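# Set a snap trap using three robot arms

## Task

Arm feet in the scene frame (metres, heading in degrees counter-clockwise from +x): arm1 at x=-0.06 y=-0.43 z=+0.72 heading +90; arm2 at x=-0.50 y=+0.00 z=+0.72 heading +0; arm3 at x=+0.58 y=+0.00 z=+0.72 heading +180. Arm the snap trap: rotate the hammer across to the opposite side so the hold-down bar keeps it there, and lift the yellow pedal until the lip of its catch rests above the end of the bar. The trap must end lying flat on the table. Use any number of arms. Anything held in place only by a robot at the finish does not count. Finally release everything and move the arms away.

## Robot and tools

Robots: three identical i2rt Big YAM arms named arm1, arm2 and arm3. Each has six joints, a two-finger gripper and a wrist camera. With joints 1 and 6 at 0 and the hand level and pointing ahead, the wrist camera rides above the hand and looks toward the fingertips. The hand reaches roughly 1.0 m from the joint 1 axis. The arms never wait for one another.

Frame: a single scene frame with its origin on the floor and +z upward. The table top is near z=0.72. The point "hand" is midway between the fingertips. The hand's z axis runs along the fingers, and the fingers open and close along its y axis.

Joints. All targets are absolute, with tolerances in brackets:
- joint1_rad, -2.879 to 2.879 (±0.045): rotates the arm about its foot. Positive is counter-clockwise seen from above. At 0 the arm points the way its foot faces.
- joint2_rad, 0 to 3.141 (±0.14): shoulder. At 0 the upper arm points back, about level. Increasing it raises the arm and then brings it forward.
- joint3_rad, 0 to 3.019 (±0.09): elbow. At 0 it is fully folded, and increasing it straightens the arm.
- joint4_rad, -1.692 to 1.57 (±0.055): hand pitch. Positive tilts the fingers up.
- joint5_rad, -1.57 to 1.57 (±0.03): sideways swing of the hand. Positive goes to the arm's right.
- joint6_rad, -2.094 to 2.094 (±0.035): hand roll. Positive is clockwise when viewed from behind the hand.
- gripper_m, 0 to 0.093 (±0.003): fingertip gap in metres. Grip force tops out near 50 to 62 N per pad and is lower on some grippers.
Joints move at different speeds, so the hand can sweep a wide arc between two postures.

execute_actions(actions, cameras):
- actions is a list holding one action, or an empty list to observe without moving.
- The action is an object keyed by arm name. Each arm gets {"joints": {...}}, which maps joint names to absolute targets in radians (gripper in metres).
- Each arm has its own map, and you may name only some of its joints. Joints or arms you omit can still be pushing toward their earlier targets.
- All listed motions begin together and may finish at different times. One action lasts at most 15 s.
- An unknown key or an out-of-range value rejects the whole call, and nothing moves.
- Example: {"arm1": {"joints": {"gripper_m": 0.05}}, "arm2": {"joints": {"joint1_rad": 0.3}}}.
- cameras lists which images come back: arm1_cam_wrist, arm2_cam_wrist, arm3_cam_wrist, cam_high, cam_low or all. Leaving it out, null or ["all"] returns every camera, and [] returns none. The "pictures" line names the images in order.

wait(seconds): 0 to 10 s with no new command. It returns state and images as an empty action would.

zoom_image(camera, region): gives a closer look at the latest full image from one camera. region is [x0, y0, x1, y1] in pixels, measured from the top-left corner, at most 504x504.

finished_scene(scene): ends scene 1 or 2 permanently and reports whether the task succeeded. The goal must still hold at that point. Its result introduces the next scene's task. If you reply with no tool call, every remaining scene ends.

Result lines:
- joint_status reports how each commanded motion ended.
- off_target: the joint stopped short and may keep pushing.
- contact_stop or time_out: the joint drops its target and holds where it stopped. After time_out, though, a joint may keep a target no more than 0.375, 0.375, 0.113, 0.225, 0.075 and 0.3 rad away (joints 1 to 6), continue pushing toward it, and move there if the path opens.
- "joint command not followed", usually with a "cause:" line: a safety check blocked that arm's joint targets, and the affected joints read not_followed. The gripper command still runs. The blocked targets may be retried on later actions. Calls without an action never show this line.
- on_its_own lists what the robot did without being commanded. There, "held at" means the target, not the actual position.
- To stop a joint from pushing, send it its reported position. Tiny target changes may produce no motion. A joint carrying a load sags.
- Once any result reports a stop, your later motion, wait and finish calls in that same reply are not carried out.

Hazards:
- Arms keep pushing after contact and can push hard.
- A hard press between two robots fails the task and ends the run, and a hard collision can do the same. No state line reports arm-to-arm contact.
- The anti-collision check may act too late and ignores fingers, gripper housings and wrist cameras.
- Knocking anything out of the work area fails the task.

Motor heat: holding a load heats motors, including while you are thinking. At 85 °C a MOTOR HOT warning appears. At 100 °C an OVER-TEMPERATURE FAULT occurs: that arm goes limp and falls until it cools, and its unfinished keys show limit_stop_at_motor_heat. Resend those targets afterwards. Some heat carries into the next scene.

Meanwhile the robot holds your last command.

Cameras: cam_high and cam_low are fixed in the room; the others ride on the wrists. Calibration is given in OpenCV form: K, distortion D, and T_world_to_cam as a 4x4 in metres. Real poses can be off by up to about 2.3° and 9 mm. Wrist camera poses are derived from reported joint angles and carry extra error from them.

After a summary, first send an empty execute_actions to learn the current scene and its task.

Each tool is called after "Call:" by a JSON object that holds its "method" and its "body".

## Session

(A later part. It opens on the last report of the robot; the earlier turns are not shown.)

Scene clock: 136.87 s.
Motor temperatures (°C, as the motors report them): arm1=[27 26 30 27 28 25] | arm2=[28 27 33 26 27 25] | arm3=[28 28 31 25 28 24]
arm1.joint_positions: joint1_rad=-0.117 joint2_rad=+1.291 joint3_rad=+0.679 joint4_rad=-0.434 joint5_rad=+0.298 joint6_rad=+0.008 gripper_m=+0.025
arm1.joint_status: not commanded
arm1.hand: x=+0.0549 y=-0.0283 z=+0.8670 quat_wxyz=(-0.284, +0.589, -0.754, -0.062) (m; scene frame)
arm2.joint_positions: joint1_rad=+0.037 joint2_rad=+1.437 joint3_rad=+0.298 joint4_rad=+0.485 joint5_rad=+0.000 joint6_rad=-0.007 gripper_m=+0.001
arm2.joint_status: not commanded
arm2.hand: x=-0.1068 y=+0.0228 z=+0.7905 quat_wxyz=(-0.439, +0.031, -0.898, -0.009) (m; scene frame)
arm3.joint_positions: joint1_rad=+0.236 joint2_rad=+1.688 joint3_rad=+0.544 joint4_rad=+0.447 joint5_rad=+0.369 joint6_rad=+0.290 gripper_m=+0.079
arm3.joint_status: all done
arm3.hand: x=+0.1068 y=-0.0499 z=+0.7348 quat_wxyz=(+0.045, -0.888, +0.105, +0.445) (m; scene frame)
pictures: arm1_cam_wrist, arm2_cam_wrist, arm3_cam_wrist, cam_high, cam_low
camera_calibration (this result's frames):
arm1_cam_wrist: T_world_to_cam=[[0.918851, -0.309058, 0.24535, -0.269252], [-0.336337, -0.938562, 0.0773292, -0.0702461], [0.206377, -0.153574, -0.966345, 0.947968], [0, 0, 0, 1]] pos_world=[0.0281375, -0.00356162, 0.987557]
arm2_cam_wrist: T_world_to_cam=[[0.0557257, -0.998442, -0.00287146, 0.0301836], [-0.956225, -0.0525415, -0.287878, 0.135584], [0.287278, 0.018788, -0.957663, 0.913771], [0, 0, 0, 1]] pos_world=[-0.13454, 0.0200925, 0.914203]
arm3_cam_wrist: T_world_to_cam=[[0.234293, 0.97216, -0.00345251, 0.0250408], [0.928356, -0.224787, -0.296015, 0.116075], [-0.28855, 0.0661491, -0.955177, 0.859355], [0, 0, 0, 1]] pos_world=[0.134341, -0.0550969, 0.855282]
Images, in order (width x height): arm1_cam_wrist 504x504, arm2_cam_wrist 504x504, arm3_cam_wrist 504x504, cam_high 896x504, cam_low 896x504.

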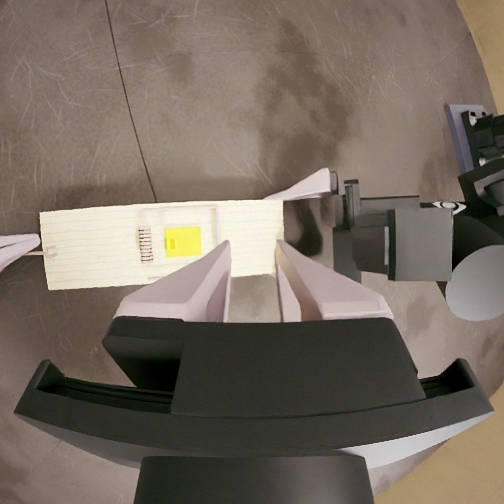

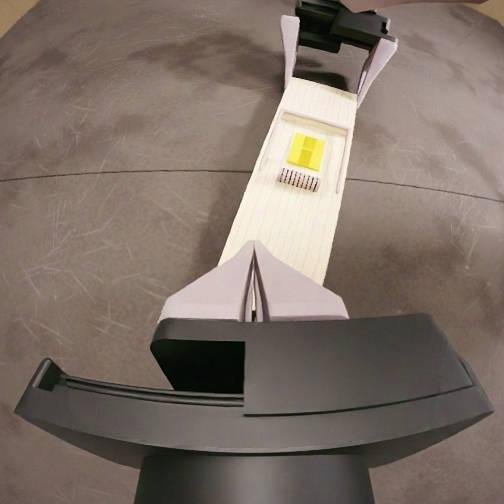

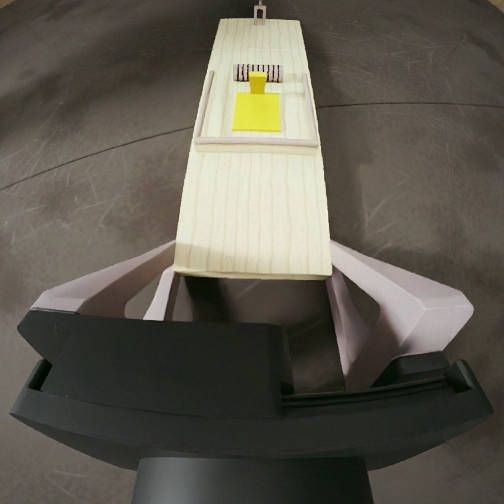

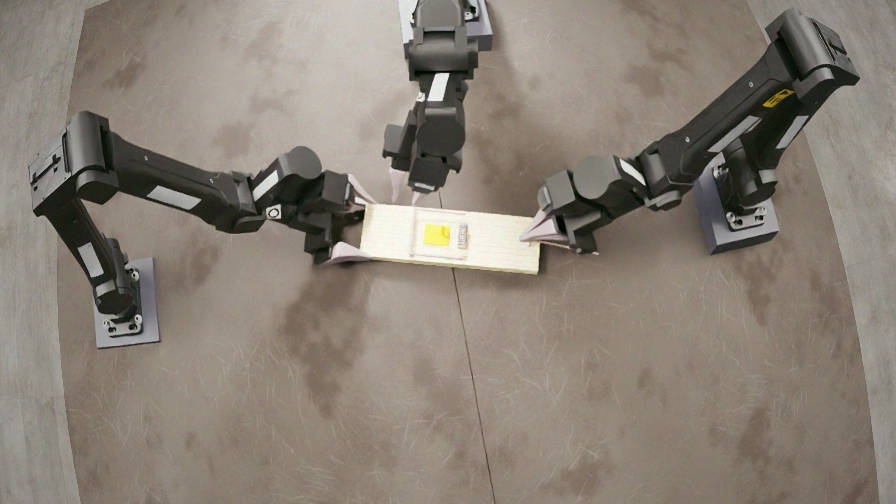

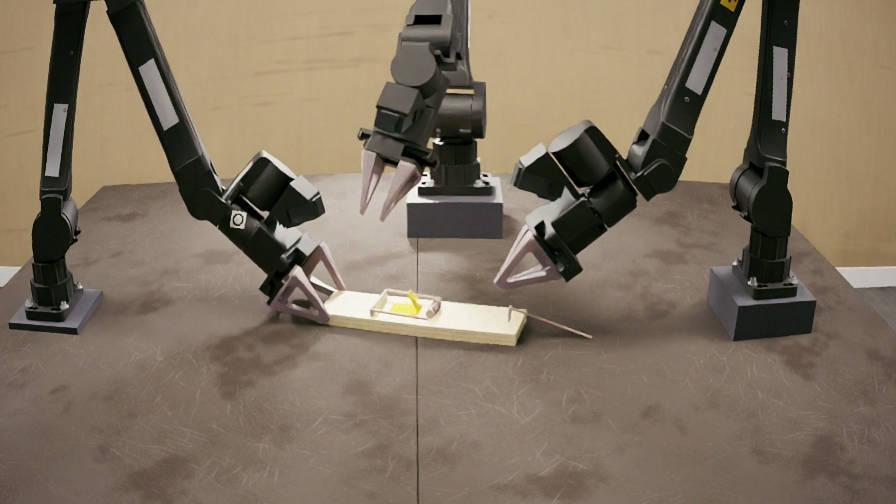

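Call:
{"method": "execute_actions", "body": {"actions": [{"arm3":{"joints":{"joint2_rad":1.655,"joint3_rad":0.505,"joint4_rad":0.475}},"arm1":{"joints":{"joint1_rad":-0.13,"joint2_rad":1.5,"joint3_rad":0.64,"joint4_rad":-0.30}},"arm2":{"joints":{"joint1_rad":0.06}}}]}}

Scene clock: 149.60 s.
Motor temperatures (°C, as the motors report them): arm1=[27 26 30 27 28 25] | arm2=[28 27 33 26 27 25] | arm3=[28 28 30 25 28 24]
arm1.joint_positions: joint1_rad=-0.122 joint2_rad=+1.507 joint3_rad=+0.642 joint4_rad=-0.317 joint5_rad=+0.298 joint6_rad=+0.008 gripper_m=+0.025
arm1.joint_status: all done
arm1.hand: x=+0.0542 y=-0.0395 z=+0.7810 quat_wxyz=(-0.235, +0.605, -0.761, -0.017) (m; scene frame)
arm2.joint_positions: joint1_rad=+0.052 joint2_rad=+1.437 joint3_rad=+0.298 joint4_rad=+0.485 joint5_rad=+0.000 joint6_rad=-0.007 gripper_m=+0.001
arm2.joint_status: all done
arm2.hand: x=-0.1072 y=+0.0287 z=+0.7905 quat_wxyz=(-0.439, +0.038, -0.898, -0.012) (m; scene frame)
arm3.joint_positions: joint1_rad=+0.236 joint2_rad=+1.666 joint3_rad=+0.510 joint4_rad=+0.458 joint5_rad=+0.369 joint6_rad=+0.290 gripper_m=+0.079
arm3.joint_status: all done
arm3.hand: x=+0.1191 y=-0.0469 z=+0.7347 quat_wxyz=(+0.046, -0.889, +0.105, +0.444) (m; scene frame)
pictures: arm1_cam_wrist, arm2_cam_wrist, arm3_cam_wrist, cam_high, cam_low
camera_calibration (this result's frames):
arm1_cam_wrist: T_world_to_cam=[[0.923263, -0.277838, 0.265312, -0.265596], [-0.336503, -0.91806, 0.209598, -0.176831], [0.185338, -0.282793, -0.941105, 0.839585], [0, 0, 0, 1]] pos_world=[0.0301035, 0.00129433, 0.897666]
arm2_cam_wrist: T_world_to_cam=[[0.0705724, -0.997502, -0.00297762, 0.0376892], [-0.955368, -0.0667323, -0.287783, 0.135939], [0.286865, 0.0231542, -0.957691, 0.913586], [0, 0, 0, 1]] pos_world=[-0.134864, 0.0255132, 0.914167]
arm3_cam_wrist: T_world_to_cam=[[0.234271, 0.972168, -0.00258312, 0.0186773], [0.92891, -0.224629, -0.294394, 0.104132], [-0.286781, 0.0665687, -0.955681, 0.862809], [0, 0, 0, 1]] pos_world=[0.146333, -0.0522025, 0.855274]
Images, in order (width x height): arm1_cam_wrist 504x504, arm2_cam_wrist 504x504, arm3_cam_wrist 504x504, cam_high 896x504, cam_low 896x504.

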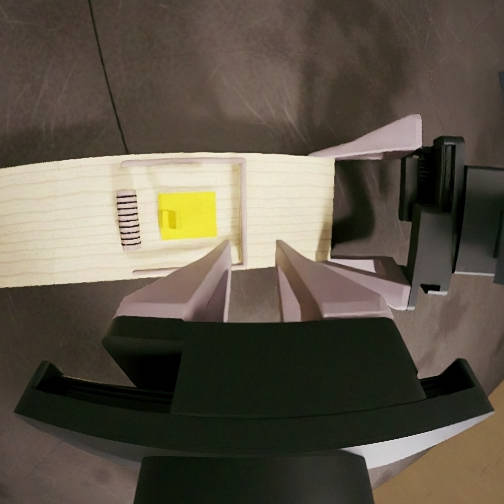

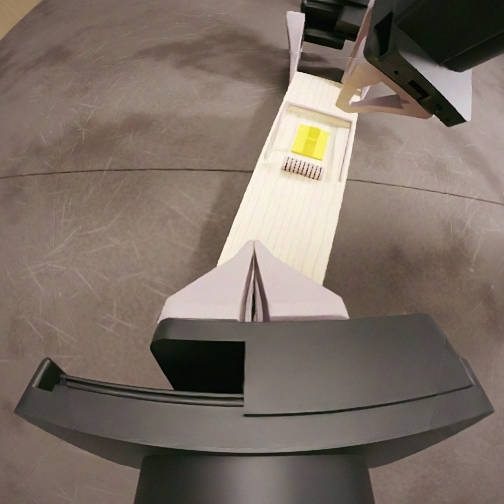

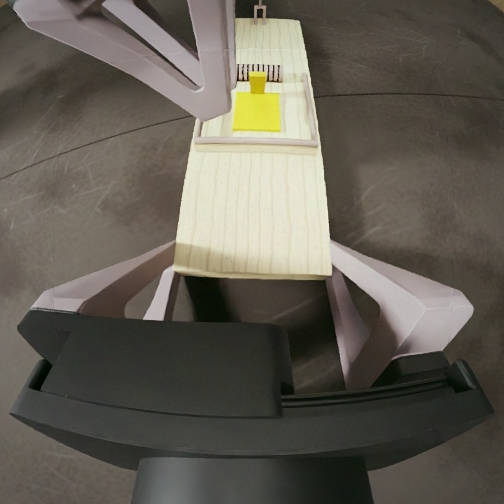

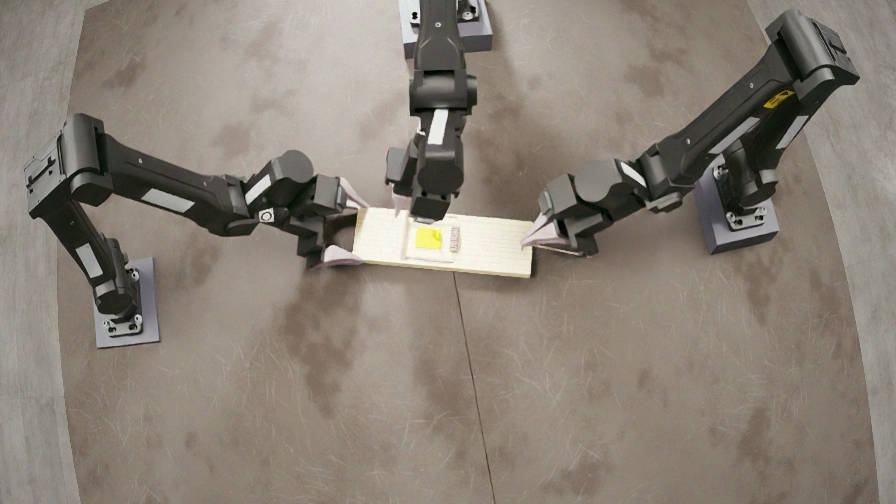

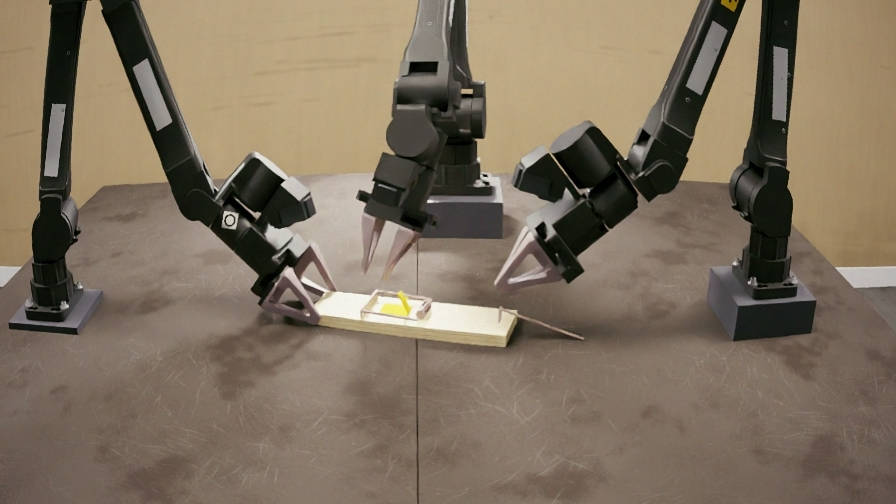

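Call:
{"method": "execute_actions", "body": {"actions": [{"arm3":{"joints":{"joint2_rad":1.79,"joint3_rad":0.485,"joint4_rad":0.435}},"arm1":{"joints":{"joint1_rad":-0.135,"joint2_rad":1.57,"joint3_rad":0.62,"joint4_rad":-0.215}},"arm2":{"joints":{"joint1_rad":0.095,"joint2_rad":1.58,"joint3_rad":0.35,"joint4_rad":0.595}}}]}}

Scene clock: 161.43 s.
Motor temperatures (°C, as the motors report them): arm1=[27 26 30 27 28 25] | arm2=[28 27 33 26 27 25] | arm3=[28 28 30 25 28 24]
arm1.joint_positions: joint1_rad=-0.127 joint2_rad=+1.567 joint3_rad=+0.627 joint4_rad=-0.233 joint5_rad=+0.298 joint6_rad=+0.008 gripper_m=+0.025
arm1.joint_status: all done
arm1.hand: x=+0.0563 y=-0.0376 z=+0.7610 quat_wxyz=(-0.239, +0.601, -0.762, -0.020) (m; scene frame)
arm2.joint_positions: joint1_rad=+0.089 joint2_rad=+1.570 joint3_rad=+0.335 joint4_rad=+0.579 joint5_rad=+0.000 joint6_rad=-0.007 gripper_m=+0.001
arm2.joint_status: all done
arm2.hand: x=-0.0924 y=+0.0450 z=+0.7704 quat_wxyz=(-0.438, +0.054, -0.897, -0.020) (m; scene frame)
arm3.joint_positions: joint1_rad=+0.236 joint2_rad=+1.684 joint3_rad=+0.509 joint4_rad=+0.483 joint5_rad=+0.381 joint6_rad=+0.291 gripper_m=+0.079
arm3.joint_status: all done
arm3.hand: x=+0.1184 y=-0.0452 z=+0.7316 quat_wxyz=(+0.050, -0.886, +0.108, +0.447) (m; scene frame)
pictures: arm1_cam_wrist, arm2_cam_wrist, arm3_cam_wrist, cam_high, cam_low
camera_calibration (this result's frames):
arm1_cam_wrist: T_world_to_cam=[[0.921397, -0.285192, 0.263993, -0.260904], [-0.341499, -0.91841, 0.199753, -0.162446], [0.185486, -0.274206, -0.943613, 0.823168], [0, 0, 0, 1]] pos_world=[0.0322344, 0.00211727, 0.878078]
arm2_cam_wrist: T_world_to_cam=[[0.107781, -0.994169, -0.00324382, 0.0563671], [-0.952937, -0.10238, -0.285357, 0.145331], [0.283361, 0.0338473, -0.958416, 0.88954], [0, 0, 0, 1]] pos_world=[-0.119645, 0.0408089, 0.894203]
arm3_cam_wrist: T_world_to_cam=[[0.243642, 0.969865, 0.000748659, 0.0135029], [0.924403, -0.231988, -0.302755, 0.110565], [-0.293458, 0.0744559, -0.953068, 0.858719], [0, 0, 0, 1]] pos_world=[0.146501, -0.0513829, 0.851882]
Images, in order (width x height): arm1_cam_wrist 504x504, arm2_cam_wrist 504x504, arm3_cam_wrist 504x504, cam_high 896x504, cam_low 896x504.

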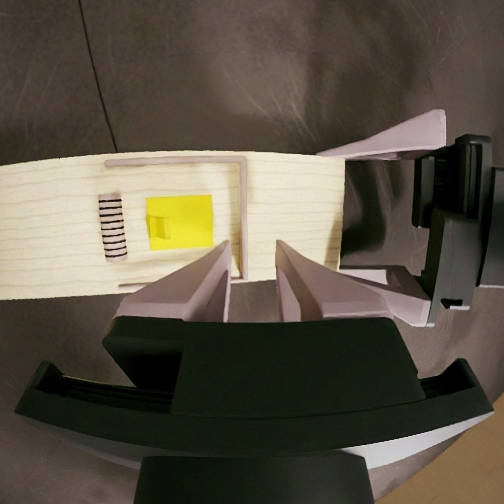

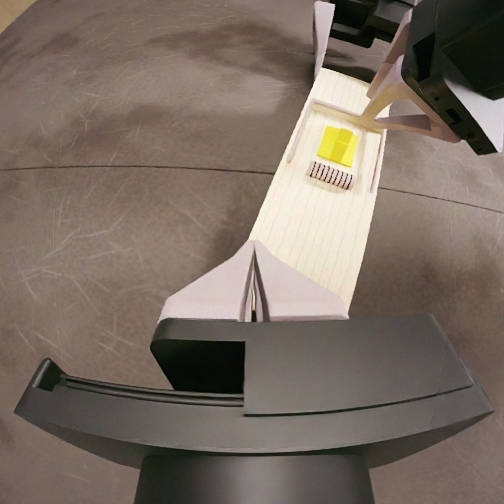

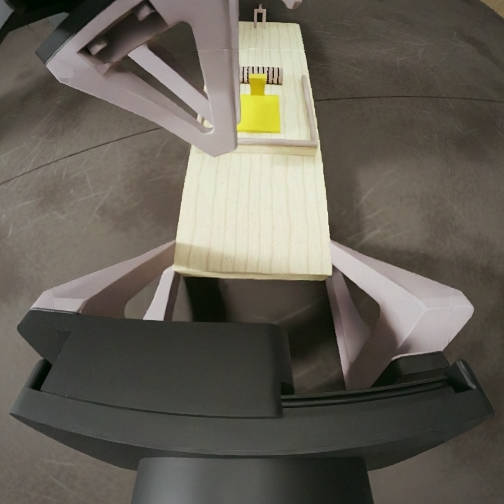

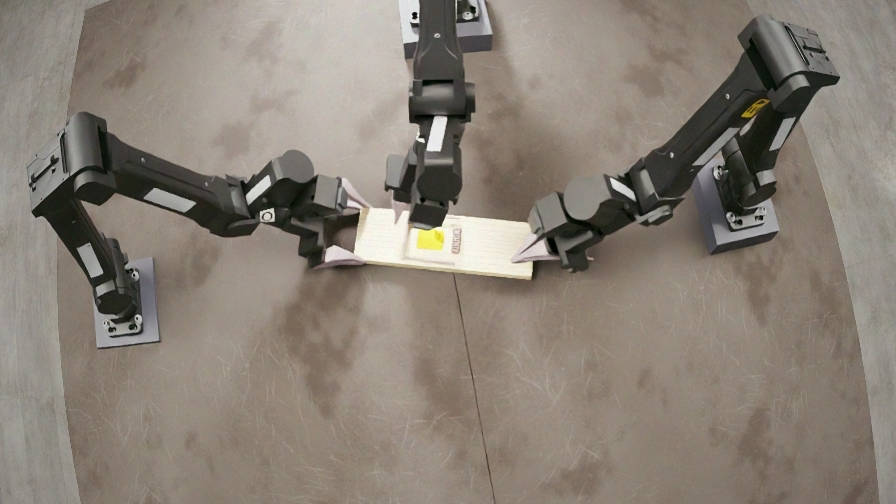

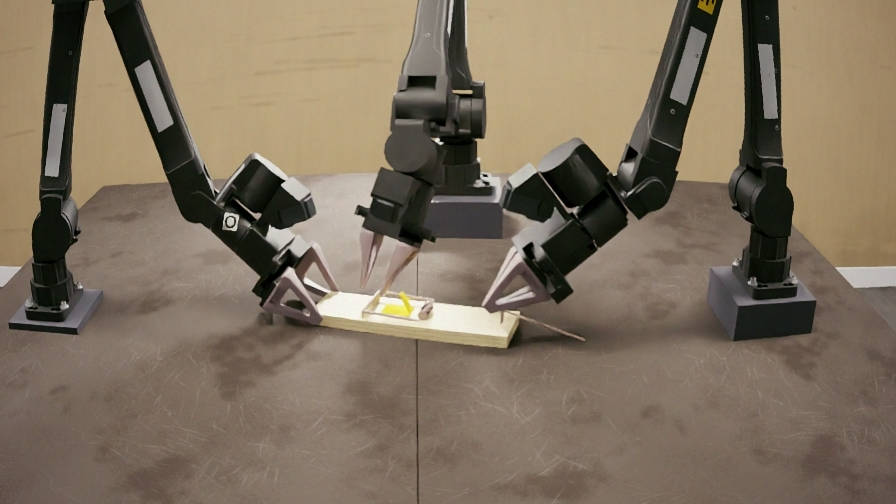

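Call:
{"method": "execute_actions", "body": {"actions": [{"arm1":{"joints":{"joint2_rad":1.595,"joint3_rad":0.60,"joint4_rad":-0.185}},"arm2":{"joints":{"joint1_rad":0.065,"joint2_rad":1.67,"joint3_rad":0.315}}}]}}

Scene clock: 169.87 s.
Motor temperatures (°C, as the motors report them): arm1=[27 26 29 27 28 25] | arm2=[28 27 32 26 27 25] | arm3=[28 28 29 25 28 24]
arm1.joint_positions: joint1_rad=-0.127 joint2_rad=+1.580 joint3_rad=+0.611 joint4_rad=-0.197 joint5_rad=+0.298 joint6_rad=+0.008 gripper_m=+0.025
arm1.joint_status: all done
arm1.hand: x=+0.0558 y=-0.0405 z=+0.7540 quat_wxyz=(-0.241, +0.601, -0.762, -0.022) (m; scene frame)
arm2.joint_positions: joint1_rad=+0.074 joint2_rad=+1.636 joint3_rad=+0.323 joint4_rad=+0.601 joint5_rad=-0.004 joint6_rad=-0.007 gripper_m=+0.001
arm2.joint_status: all done
arm2.hand: x=-0.1040 y=+0.0382 z=+0.7462 quat_wxyz=(-0.413, +0.049, -0.909, -0.017) (m; scene frame)
arm3.joint_positions: joint1_rad=+0.236 joint2_rad=+1.684 joint3_rad=+0.510 joint4_rad=+0.484 joint5_rad=+0.380 joint6_rad=+0.290 gripper_m=+0.079
arm3.joint_status: not commanded
arm3.hand: x=+0.1181 y=-0.0454 z=+0.7316 quat_wxyz=(+0.049, -0.886, +0.108, +0.448) (m; scene frame)
pictures: arm1_cam_wrist, arm2_cam_wrist, arm3_cam_wrist, cam_high, cam_low
camera_calibration (this result's frames):
arm1_cam_wrist: T_world_to_cam=[[0.921017, -0.286757, 0.263626, -0.25919], [-0.341929, -0.919366, 0.19455, -0.159954], [0.18658, -0.269325, -0.944803, 0.816897], [0, 0, 0, 1]] pos_world=[0.0316089, -0.00136991, 0.871254]
arm2_cam_wrist: T_world_to_cam=[[0.0950285, -0.995461, -0.00521175, 0.050957], [-0.968427, -0.0912331, -0.232005, 0.0848088], [0.230476, 0.0270942, -0.972701, 0.875208], [0, 0, 0, 1]] pos_world=[-0.124426, 0.03475, 0.871257]
arm3_cam_wrist: T_world_to_cam=[[0.242641, 0.970116, 0.000575314, 0.0140017], [0.924492, -0.23105, -0.303201, 0.111136], [-0.294007, 0.0741008, -0.952927, 0.858667], [0, 0, 0, 1]] pos_world=[0.146312, -0.0515332, 0.851935]
Images, in order (width x height): arm1_cam_wrist 504x504, arm2_cam_wrist 504x504, arm3_cam_wrist 504x504, cam_high 896x504, cam_low 896x504.

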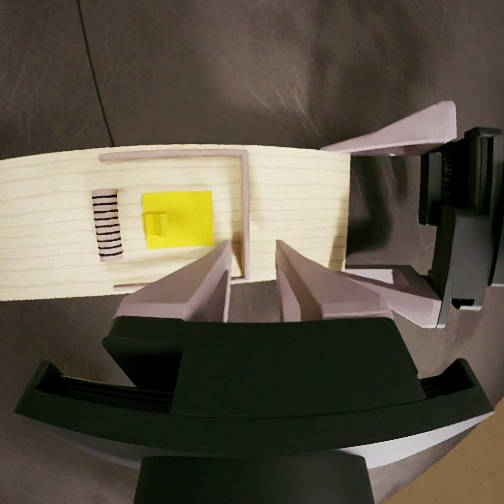

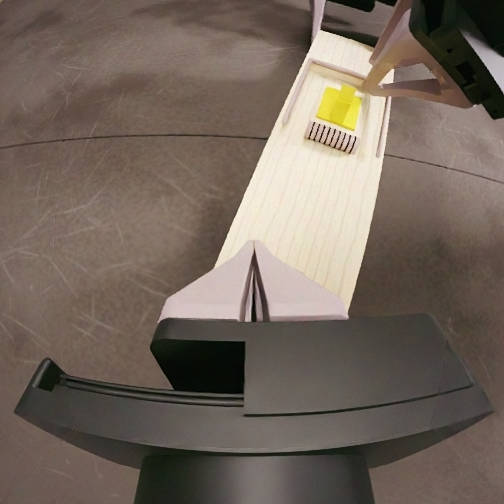

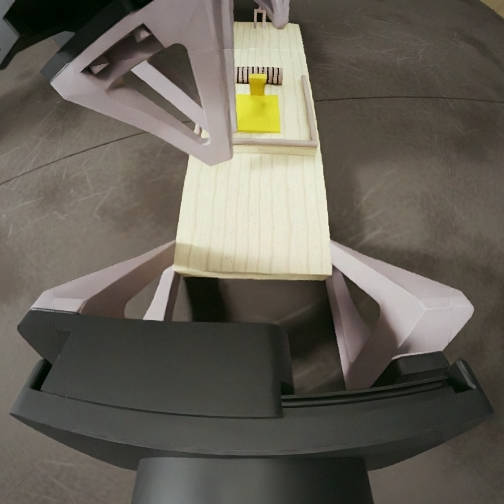

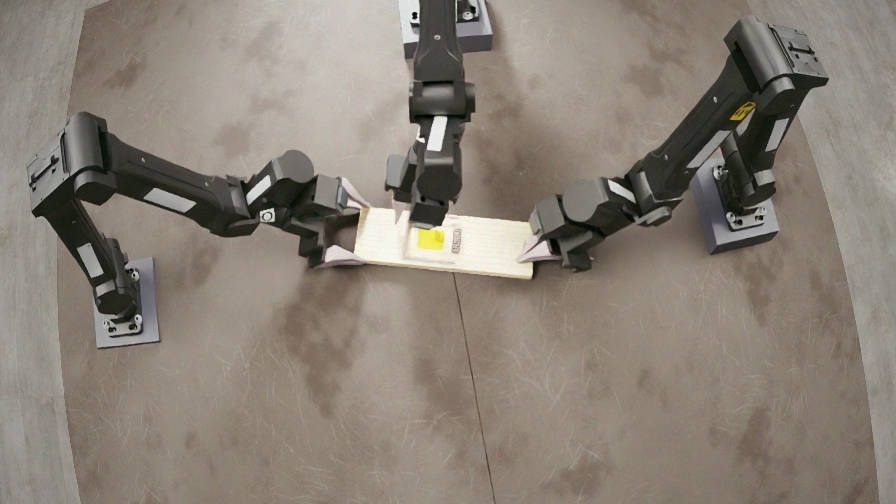

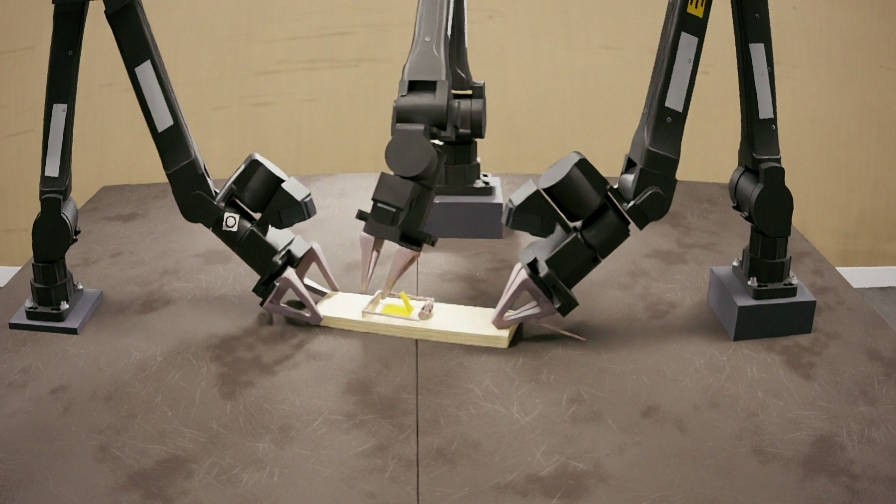

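Call:
{"method": "execute_actions", "body": {"actions": [{"arm1":{"joints":{"joint1_rad":-0.11,"joint2_rad":1.62}},"arm2":{"joints":{"joint2_rad":1.70}}}], "cameras": ["arm1_cam_wrist"]}}

Call:
{"method": "execute_actions", "body": {"actions": [{"arm1":{"joints":{"gripper_m":0}}}], "cameras": ["arm1_cam_wrist"]}}

Scene clock: 179.90 s.
Motor temperatures (°C, as the motors report them): arm1=[27 26 29 27 28 25] | arm2=[28 27 32 26 27 25] | arm3=[28 28 29 25 28 24]
arm1.joint_positions: joint1_rad=-0.121 joint2_rad=+1.592 joint3_rad=+0.611 joint4_rad=-0.183 joint5_rad=+0.302 joint6_rad=+0.008 gripper_m=+0.025
arm1.joint_status: all done
arm1.hand: x=+0.0543 y=-0.0386 z=+0.7513 quat_wxyz=(-0.244, +0.602, -0.760, -0.022) (m; scene frame)
arm2.joint_positions: joint1_rad=+0.074 joint2_rad=+1.644 joint3_rad=+0.323 joint4_rad=+0.615 joint5_rad=-0.004 joint6_rad=-0.007 gripper_m=+0.001
arm2.joint_status: all done
arm2.hand: x=-0.1032 y=+0.0384 z=+0.7456 quat_wxyz=(-0.415, +0.049, -0.908, -0.018) (m; scene frame)
arm3.joint_positions: joint1_rad=+0.236 joint2_rad=+1.684 joint3_rad=+0.510 joint4_rad=+0.484 joint5_rad=+0.380 joint6_rad=+0.290 gripper_m=+0.079
arm3.joint_status: not commanded
arm3.hand: x=+0.1181 y=-0.0454 z=+0.7316 quat_wxyz=(+0.049, -0.886, +0.108, +0.448) (m; scene frame)
pictures: arm1_cam_wrist
camera_calibration (this result's frames):
arm1_cam_wrist: T_world_to_cam=[[0.92112, -0.283437, 0.266834, -0.258797], [-0.338704, -0.921412, 0.190472, -0.155334], [0.191877, -0.265825, -0.944733, 0.814888], [0, 0, 0, 1]] pos_world=[0.0294122, 0.000137916, 0.868494]
Images, in order (width x height): arm1_cam_wrist 504x504.

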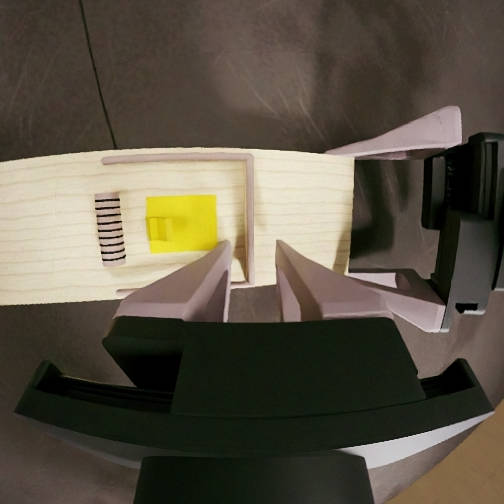

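Scene clock: 180.40 s.
Motor temperatures (°C, as the motors report them): arm1=[27 26 29 27 28 25] | arm2=[28 27 32 26 27 25] | arm3=[28 28 29 25 28 24]
arm1.joint_positions: joint1_rad=-0.116 joint2_rad=+1.596 joint3_rad=+0.611 joint4_rad=-0.182 joint5_rad=+0.307 joint6_rad=+0.008 gripper_m=+0.002
arm1.joint_status: all done
arm1.hand: x=+0.0528 y=-0.0387 z=+0.7499 quat_wxyz=(-0.244, +0.604, -0.758, -0.020) (m; scene frame)
arm2.joint_positions: joint1_rad=+0.074 joint2_rad=+1.644 joint3_rad=+0.323 joint4_rad=+0.615 joint5_rad=-0.004 joint6_rad=-0.007 gripper_m=+0.001
arm2.joint_status: not commanded
arm2.hand: x=-0.1032 y=+0.0384 z=+0.7456 quat_wxyz=(-0.415, +0.049, -0.908, -0.018) (m; scene frame)
arm3.joint_positions: joint1_rad=+0.236 joint2_rad=+1.684 joint3_rad=+0.510 joint4_rad=+0.484 joint5_rad=+0.380 joint6_rad=+0.290 gripper_m=+0.079
arm3.joint_status: not commanded
arm3.hand: x=+0.1181 y=-0.0454 z=+0.7316 quat_wxyz=(+0.049, -0.886, +0.108, +0.448) (m; scene frame)
pictures: arm1_cam_wrist
camera_calibration (this result's frames):
arm1_cam_wrist: T_world_to_cam=[[0.921199, -0.278386, 0.271835, -0.260614], [-0.335653, -0.921936, 0.193315, -0.158065], [0.196798, -0.269324, -0.942728, 0.812004], [0, 0, 0, 1]] pos_world=[0.0272212, 0.000414781, 0.866899]
Images, in order (width x height): arm1_cam_wrist 504x504.

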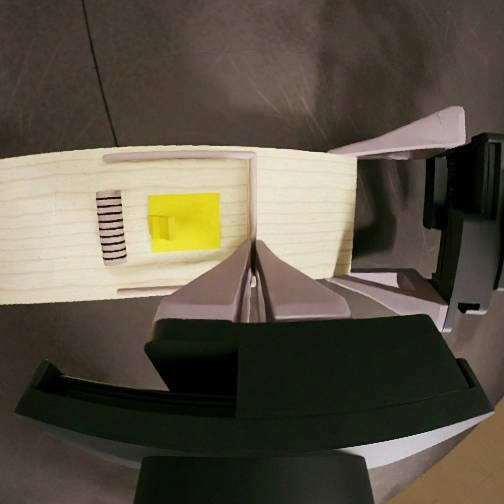

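Call:
{"method": "execute_actions", "body": {"actions": [{"arm1":{"joints":{"joint1_rad":-0.125,"joint2_rad":1.43,"joint3_rad":0.685,"joint4_rad":-0.27}}}], "cameras": ["arm1_cam_wrist","cam_low"]}}

Scene clock: 187.00 s.
Motor temperatures (°C, as the motors report them): arm1=[27 26 29 27 28 25] | arm2=[28 27 31 26 27 25] | arm3=[28 28 29 25 28 24]
arm1.joint_positions: joint1_rad=-0.104 joint2_rad=+1.485 joint3_rad=+0.628 joint4_rad=-0.291 joint5_rad=+0.267 joint6_rad=+0.008 gripper_m=+0.002
arm1.joint_status: all done
arm1.hand: x=+0.0425 y=-0.0351 z=+0.7857 quat_wxyz=(-0.238, +0.611, -0.754, -0.042) (m; scene frame)
arm2.joint_positions: joint1_rad=+0.074 joint2_rad=+1.645 joint3_rad=+0.323 joint4_rad=+0.616 joint5_rad=-0.003 joint6_rad=-0.007 gripper_m=+0.001
arm2.joint_status: not commanded
arm2.hand: x=-0.1031 y=+0.0379 z=+0.7455 quat_wxyz=(-0.415, +0.048, -0.908, -0.017) (m; scene frame)
arm3.joint_positions: joint1_rad=+0.237 joint2_rad=+1.690 joint3_rad=+0.517 joint4_rad=+0.484 joint5_rad=+0.379 joint6_rad=+0.290 gripper_m=+0.079
arm3.joint_status: not commanded
arm3.hand: x=+0.1151 y=-0.0467 z=+0.7316 quat_wxyz=(+0.049, -0.886, +0.107, +0.448) (m; scene frame)
pictures: arm1_cam_wrist, cam_low
camera_calibration (this result's frames):
arm1_cam_wrist: T_world_to_cam=[[0.936935, -0.259429, 0.234199, -0.230304], [-0.304386, -0.935, 0.182, -0.158024], [0.17176, -0.24181, -0.955001, 0.86037], [0, 0, 0, 1]] pos_world=[0.0199025, 0.000545887, 0.904351]
Images, in order (width x height): arm1_cam_wrist 504x504, cam_low 896x504.

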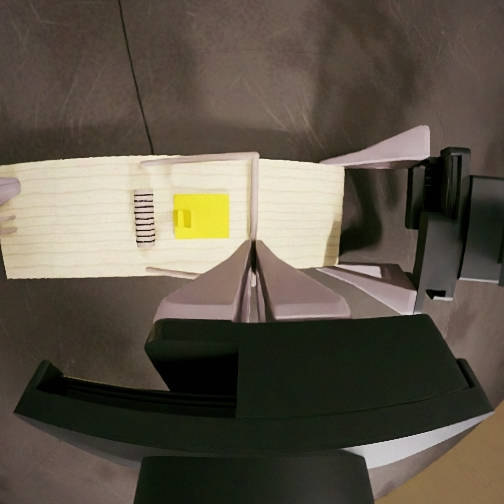

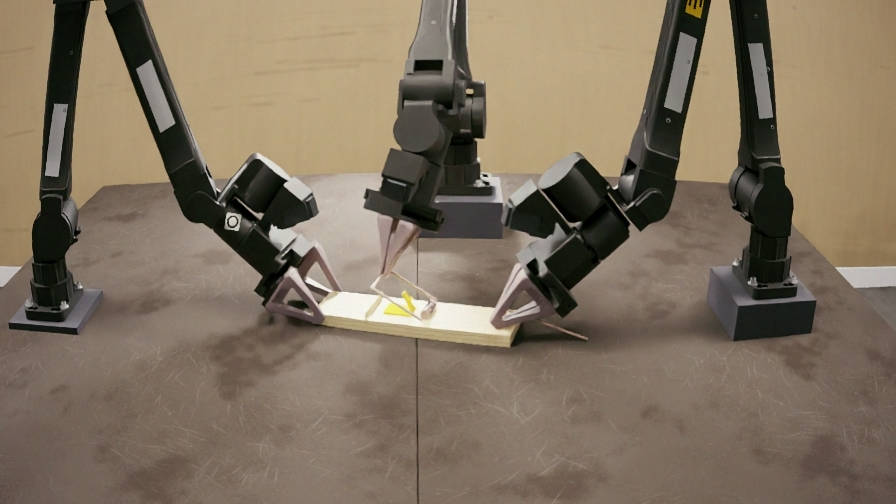

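Lifting.

Call:
{"method": "execute_actions", "body": {"actions": [{"arm1":{"joints":{"joint1_rad":-0.04,"joint2_rad":1.365,"joint3_rad":0.69,"joint4_rad":-0.415,"joint5_rad":0.19}}}], "cameras": ["cam_low"]}}

Call:
{"method": "execute_actions", "body": {"actions": [{"arm1":{"joints":{"joint1_rad":0.015,"joint2_rad":1.35,"joint3_rad":0.68,"joint4_rad":-0.46,"joint5_rad":0.03,"joint6_rad":0.19}}}], "cameras": ["arm1_cam_wrist","cam_low","cam_high"]}}

Scene clock: 196.47 s.
Motor temperatures (°C, as the motors report them): arm1=[27 26 31 27 29 25] | arm2=[28 27 31 26 27 25] | arm3=[28 27 29 25 28 24]
arm1.joint_positions: joint1_rad=-0.064 joint2_rad=+1.405 joint3_rad=+0.635 joint4_rad=-0.386 joint5_rad=+0.202 joint6_rad=+0.018 gripper_m=+0.002
arm1.joint_status: all done
arm1.hand: x=+0.0149 y=-0.0372 z=+0.8076 quat_wxyz=(-0.214, +0.631, -0.743, -0.070) (m; scene frame)
arm2.joint_positions: joint1_rad=+0.071 joint2_rad=+1.645 joint3_rad=+0.323 joint4_rad=+0.616 joint5_rad=-0.001 joint6_rad=-0.007 gripper_m=+0.001
arm2.joint_status: not commanded
arm2.hand: x=-0.1030 y=+0.0364 z=+0.7454 quat_wxyz=(-0.415, +0.047, -0.908, -0.015) (m; scene frame)
arm3.joint_positions: joint1_rad=+0.237 joint2_rad=+1.702 joint3_rad=+0.534 joint4_rad=+0.484 joint5_rad=+0.370 joint6_rad=+0.279 gripper_m=+0.079
arm3.joint_status: not commanded
arm3.hand: x=+0.1082 y=-0.0499 z=+0.7317 quat_wxyz=(+0.046, -0.886, +0.101, +0.450) (m; scene frame)
pictures: cam_low
Images, in order (width x height): cam_low 896x504.

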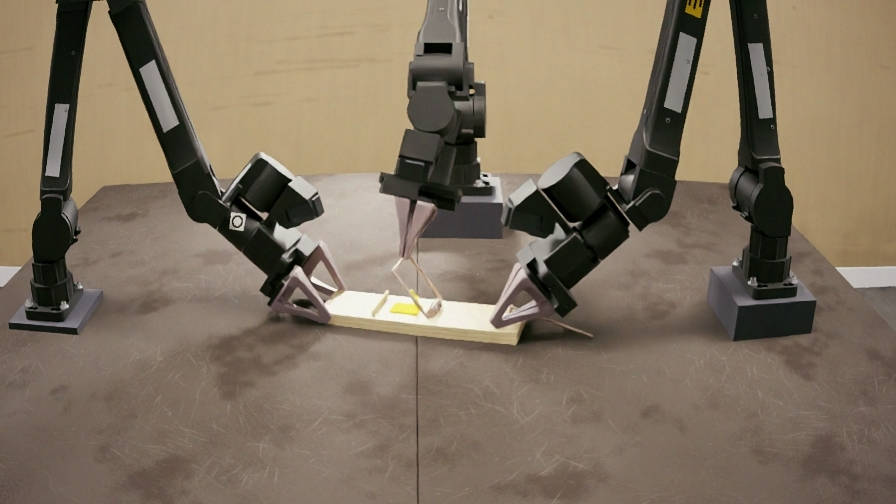

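Scene clock: 198.50 s.
Motor temperatures (°C, as the motors report them): arm1=[27 26 31 27 30 25] | arm2=[28 27 31 26 27 25] | arm3=[28 27 29 25 28 24]
arm1.joint_positions: joint1_rad=-0.044 joint2_rad=+1.368 joint3_rad=+0.650 joint4_rad=-0.427 joint5_rad=+0.080 joint6_rad=+0.172 gripper_m=+0.002
arm1.joint_status: joint1_rad time_out (moved +0.020 of +0.079); joint5_rad time_out (moved -0.121 of -0.172); the others done
arm1.on_its_own: joint1_rad reads -0.044 and still pushes toward +0.015 since a time_out; joint5_rad reads +0.080 and still pushes toward +0.030 since a time_out
arm1.hand: x=-0.0131 y=-0.0316 z=+0.8205 quat_wxyz=(-0.167, +0.591, -0.778, -0.132) (m; scene frame)
arm2.joint_positions: joint1_rad=+0.071 joint2_rad=+1.645 joint3_rad=+0.323 joint4_rad=+0.616 joint5_rad=-0.001 joint6_rad=-0.007 gripper_m=+0.001
arm2.joint_status: not commanded
arm2.hand: x=-0.1030 y=+0.0364 z=+0.7454 quat_wxyz=(-0.415, +0.047, -0.908, -0.015) (m; scene frame)
arm3.joint_positions: joint1_rad=+0.237 joint2_rad=+1.705 joint3_rad=+0.538 joint4_rad=+0.484 joint5_rad=+0.369 joint6_rad=+0.278 gripper_m=+0.079
arm3.joint_status: not commanded
arm3.hand: x=+0.1068 y=-0.0503 z=+0.7316 quat_wxyz=(+0.046, -0.886, +0.100, +0.450) (m; scene frame)
pictures: arm1_cam_wrist, cam_high, cam_low
camera_calibration (this result's frames):
arm1_cam_wrist: T_world_to_cam=[[0.96086, -0.277025, -0.00216807, 0.00826007], [-0.271307, -0.942554, 0.194897, -0.188332], [-0.0560349, -0.186681, -0.980821, 0.923907], [0, 0, 0, 1]] pos_world=[-0.00726149, -0.00274887, 0.942911]
Images, in order (width x height): arm1_cam_wrist 504x504, cam_high 896x504, cam_low 896x504.

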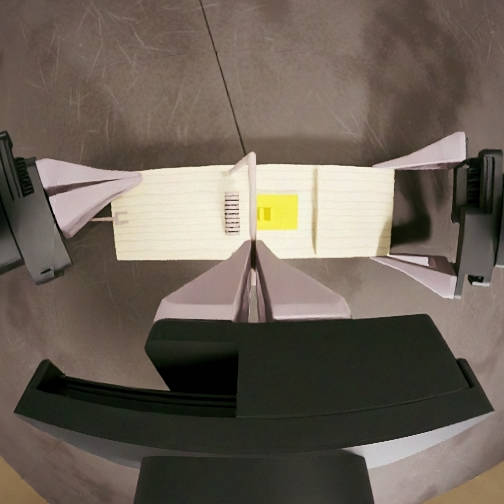

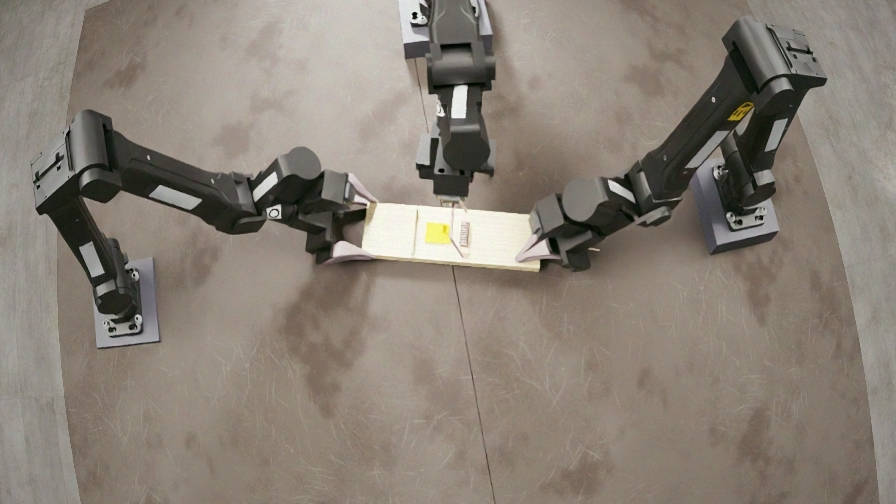

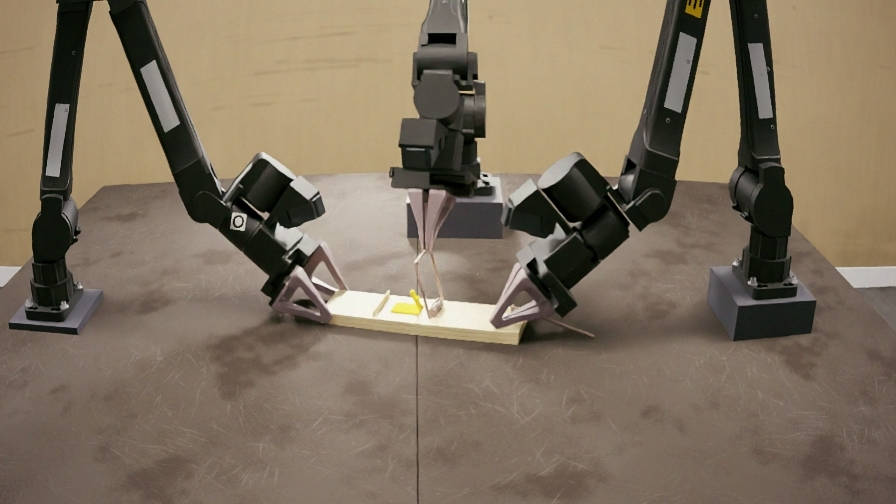

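Call:
{"method": "execute_actions", "body": {"actions": [{"arm1":{"joints":{"joint1_rad":0.05,"joint2_rad":1.43,"joint3_rad":0.655,"joint4_rad":-0.40,"joint5_rad":-0.19,"joint6_rad":0.26}}}], "cameras": ["arm1_cam_wrist","cam_low","cam_high"]}}

Scene clock: 205.27 s.
Motor temperatures (°C, as the motors report them): arm1=[27 26 31 27 31 25] | arm2=[28 27 31 26 27 25] | arm3=[28 27 29 25 28 24]
arm1.joint_positions: joint1_rad=-0.013 joint2_rad=+1.402 joint3_rad=+0.653 joint4_rad=-0.380 joint5_rad=-0.129 joint6_rad=+0.251 gripper_m=+0.002
arm1.joint_status: joint1_rad time_out (moved +0.030 of +0.094); joint5_rad time_out (moved -0.209 of -0.270); the others done
arm1.on_its_own: joint1_rad reads -0.013 and still pushes toward +0.050 since a time_out; joint5_rad reads -0.129 and still pushes toward -0.190 since a time_out
arm1.hand: x=-0.0608 y=-0.0202 z=+0.8147 quat_wxyz=(-0.085, +0.588, -0.776, -0.212) (m; scene frame)
arm2.joint_positions: joint1_rad=+0.071 joint2_rad=+1.645 joint3_rad=+0.323 joint4_rad=+0.616 joint5_rad=-0.001 joint6_rad=-0.007 gripper_m=+0.001
arm2.joint_status: not commanded
arm2.hand: x=-0.1030 y=+0.0364 z=+0.7454 quat_wxyz=(-0.415, +0.047, -0.908, -0.015) (m; scene frame)
arm3.joint_positions: joint1_rad=+0.237 joint2_rad=+1.705 joint3_rad=+0.538 joint4_rad=+0.484 joint5_rad=+0.369 joint6_rad=+0.278 gripper_m=+0.079
arm3.joint_status: not commanded
arm3.hand: x=+0.1068 y=-0.0503 z=+0.7316 quat_wxyz=(+0.046, -0.886, +0.100, +0.450) (m; scene frame)
pictures: arm1_cam_wrist, cam_high, cam_low
camera_calibration (this result's frames):
arm1_cam_wrist: T_world_to_cam=[[0.947767, -0.229345, -0.221674, 0.236183], [-0.181229, -0.959101, 0.217443, -0.202661], [-0.262477, -0.165911, -0.950568, 0.880992], [0, 0, 0, 1]] pos_world=[-0.0293348, 0.00596114, 0.933865]
Images, in order (width x height): arm1_cam_wrist 504x504, cam_high 896x504, cam_low 896x504.

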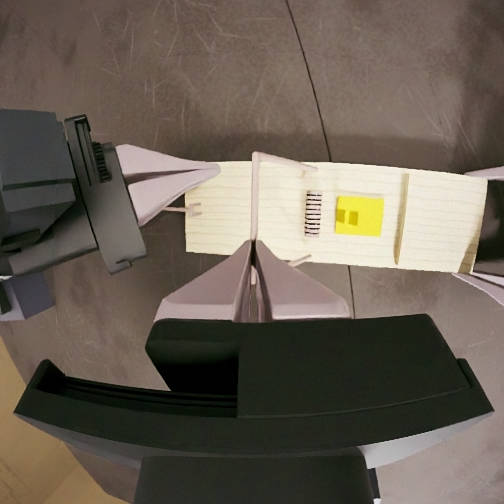

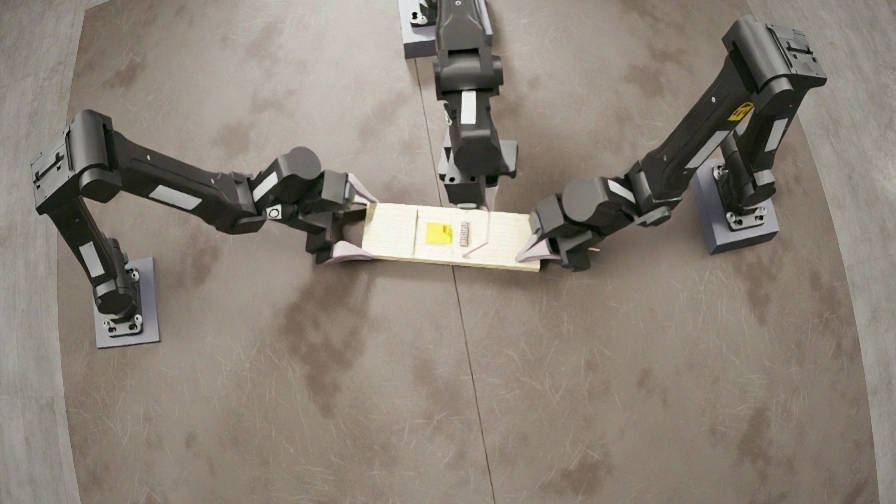

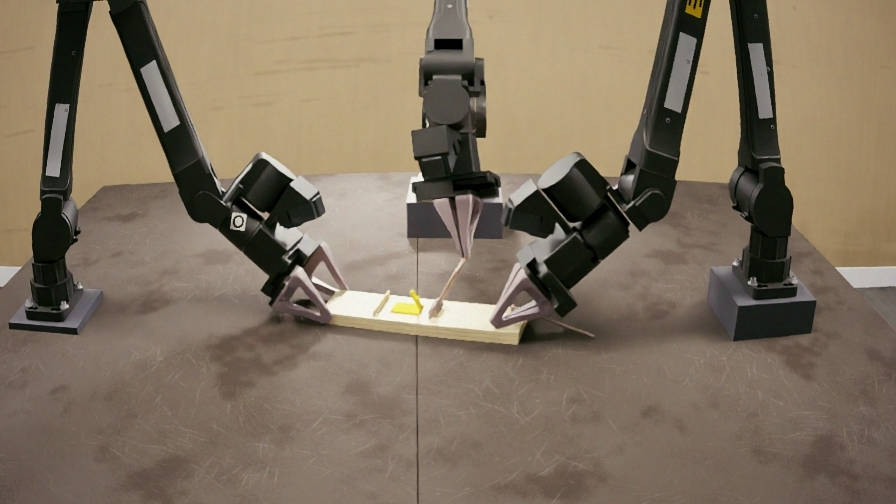

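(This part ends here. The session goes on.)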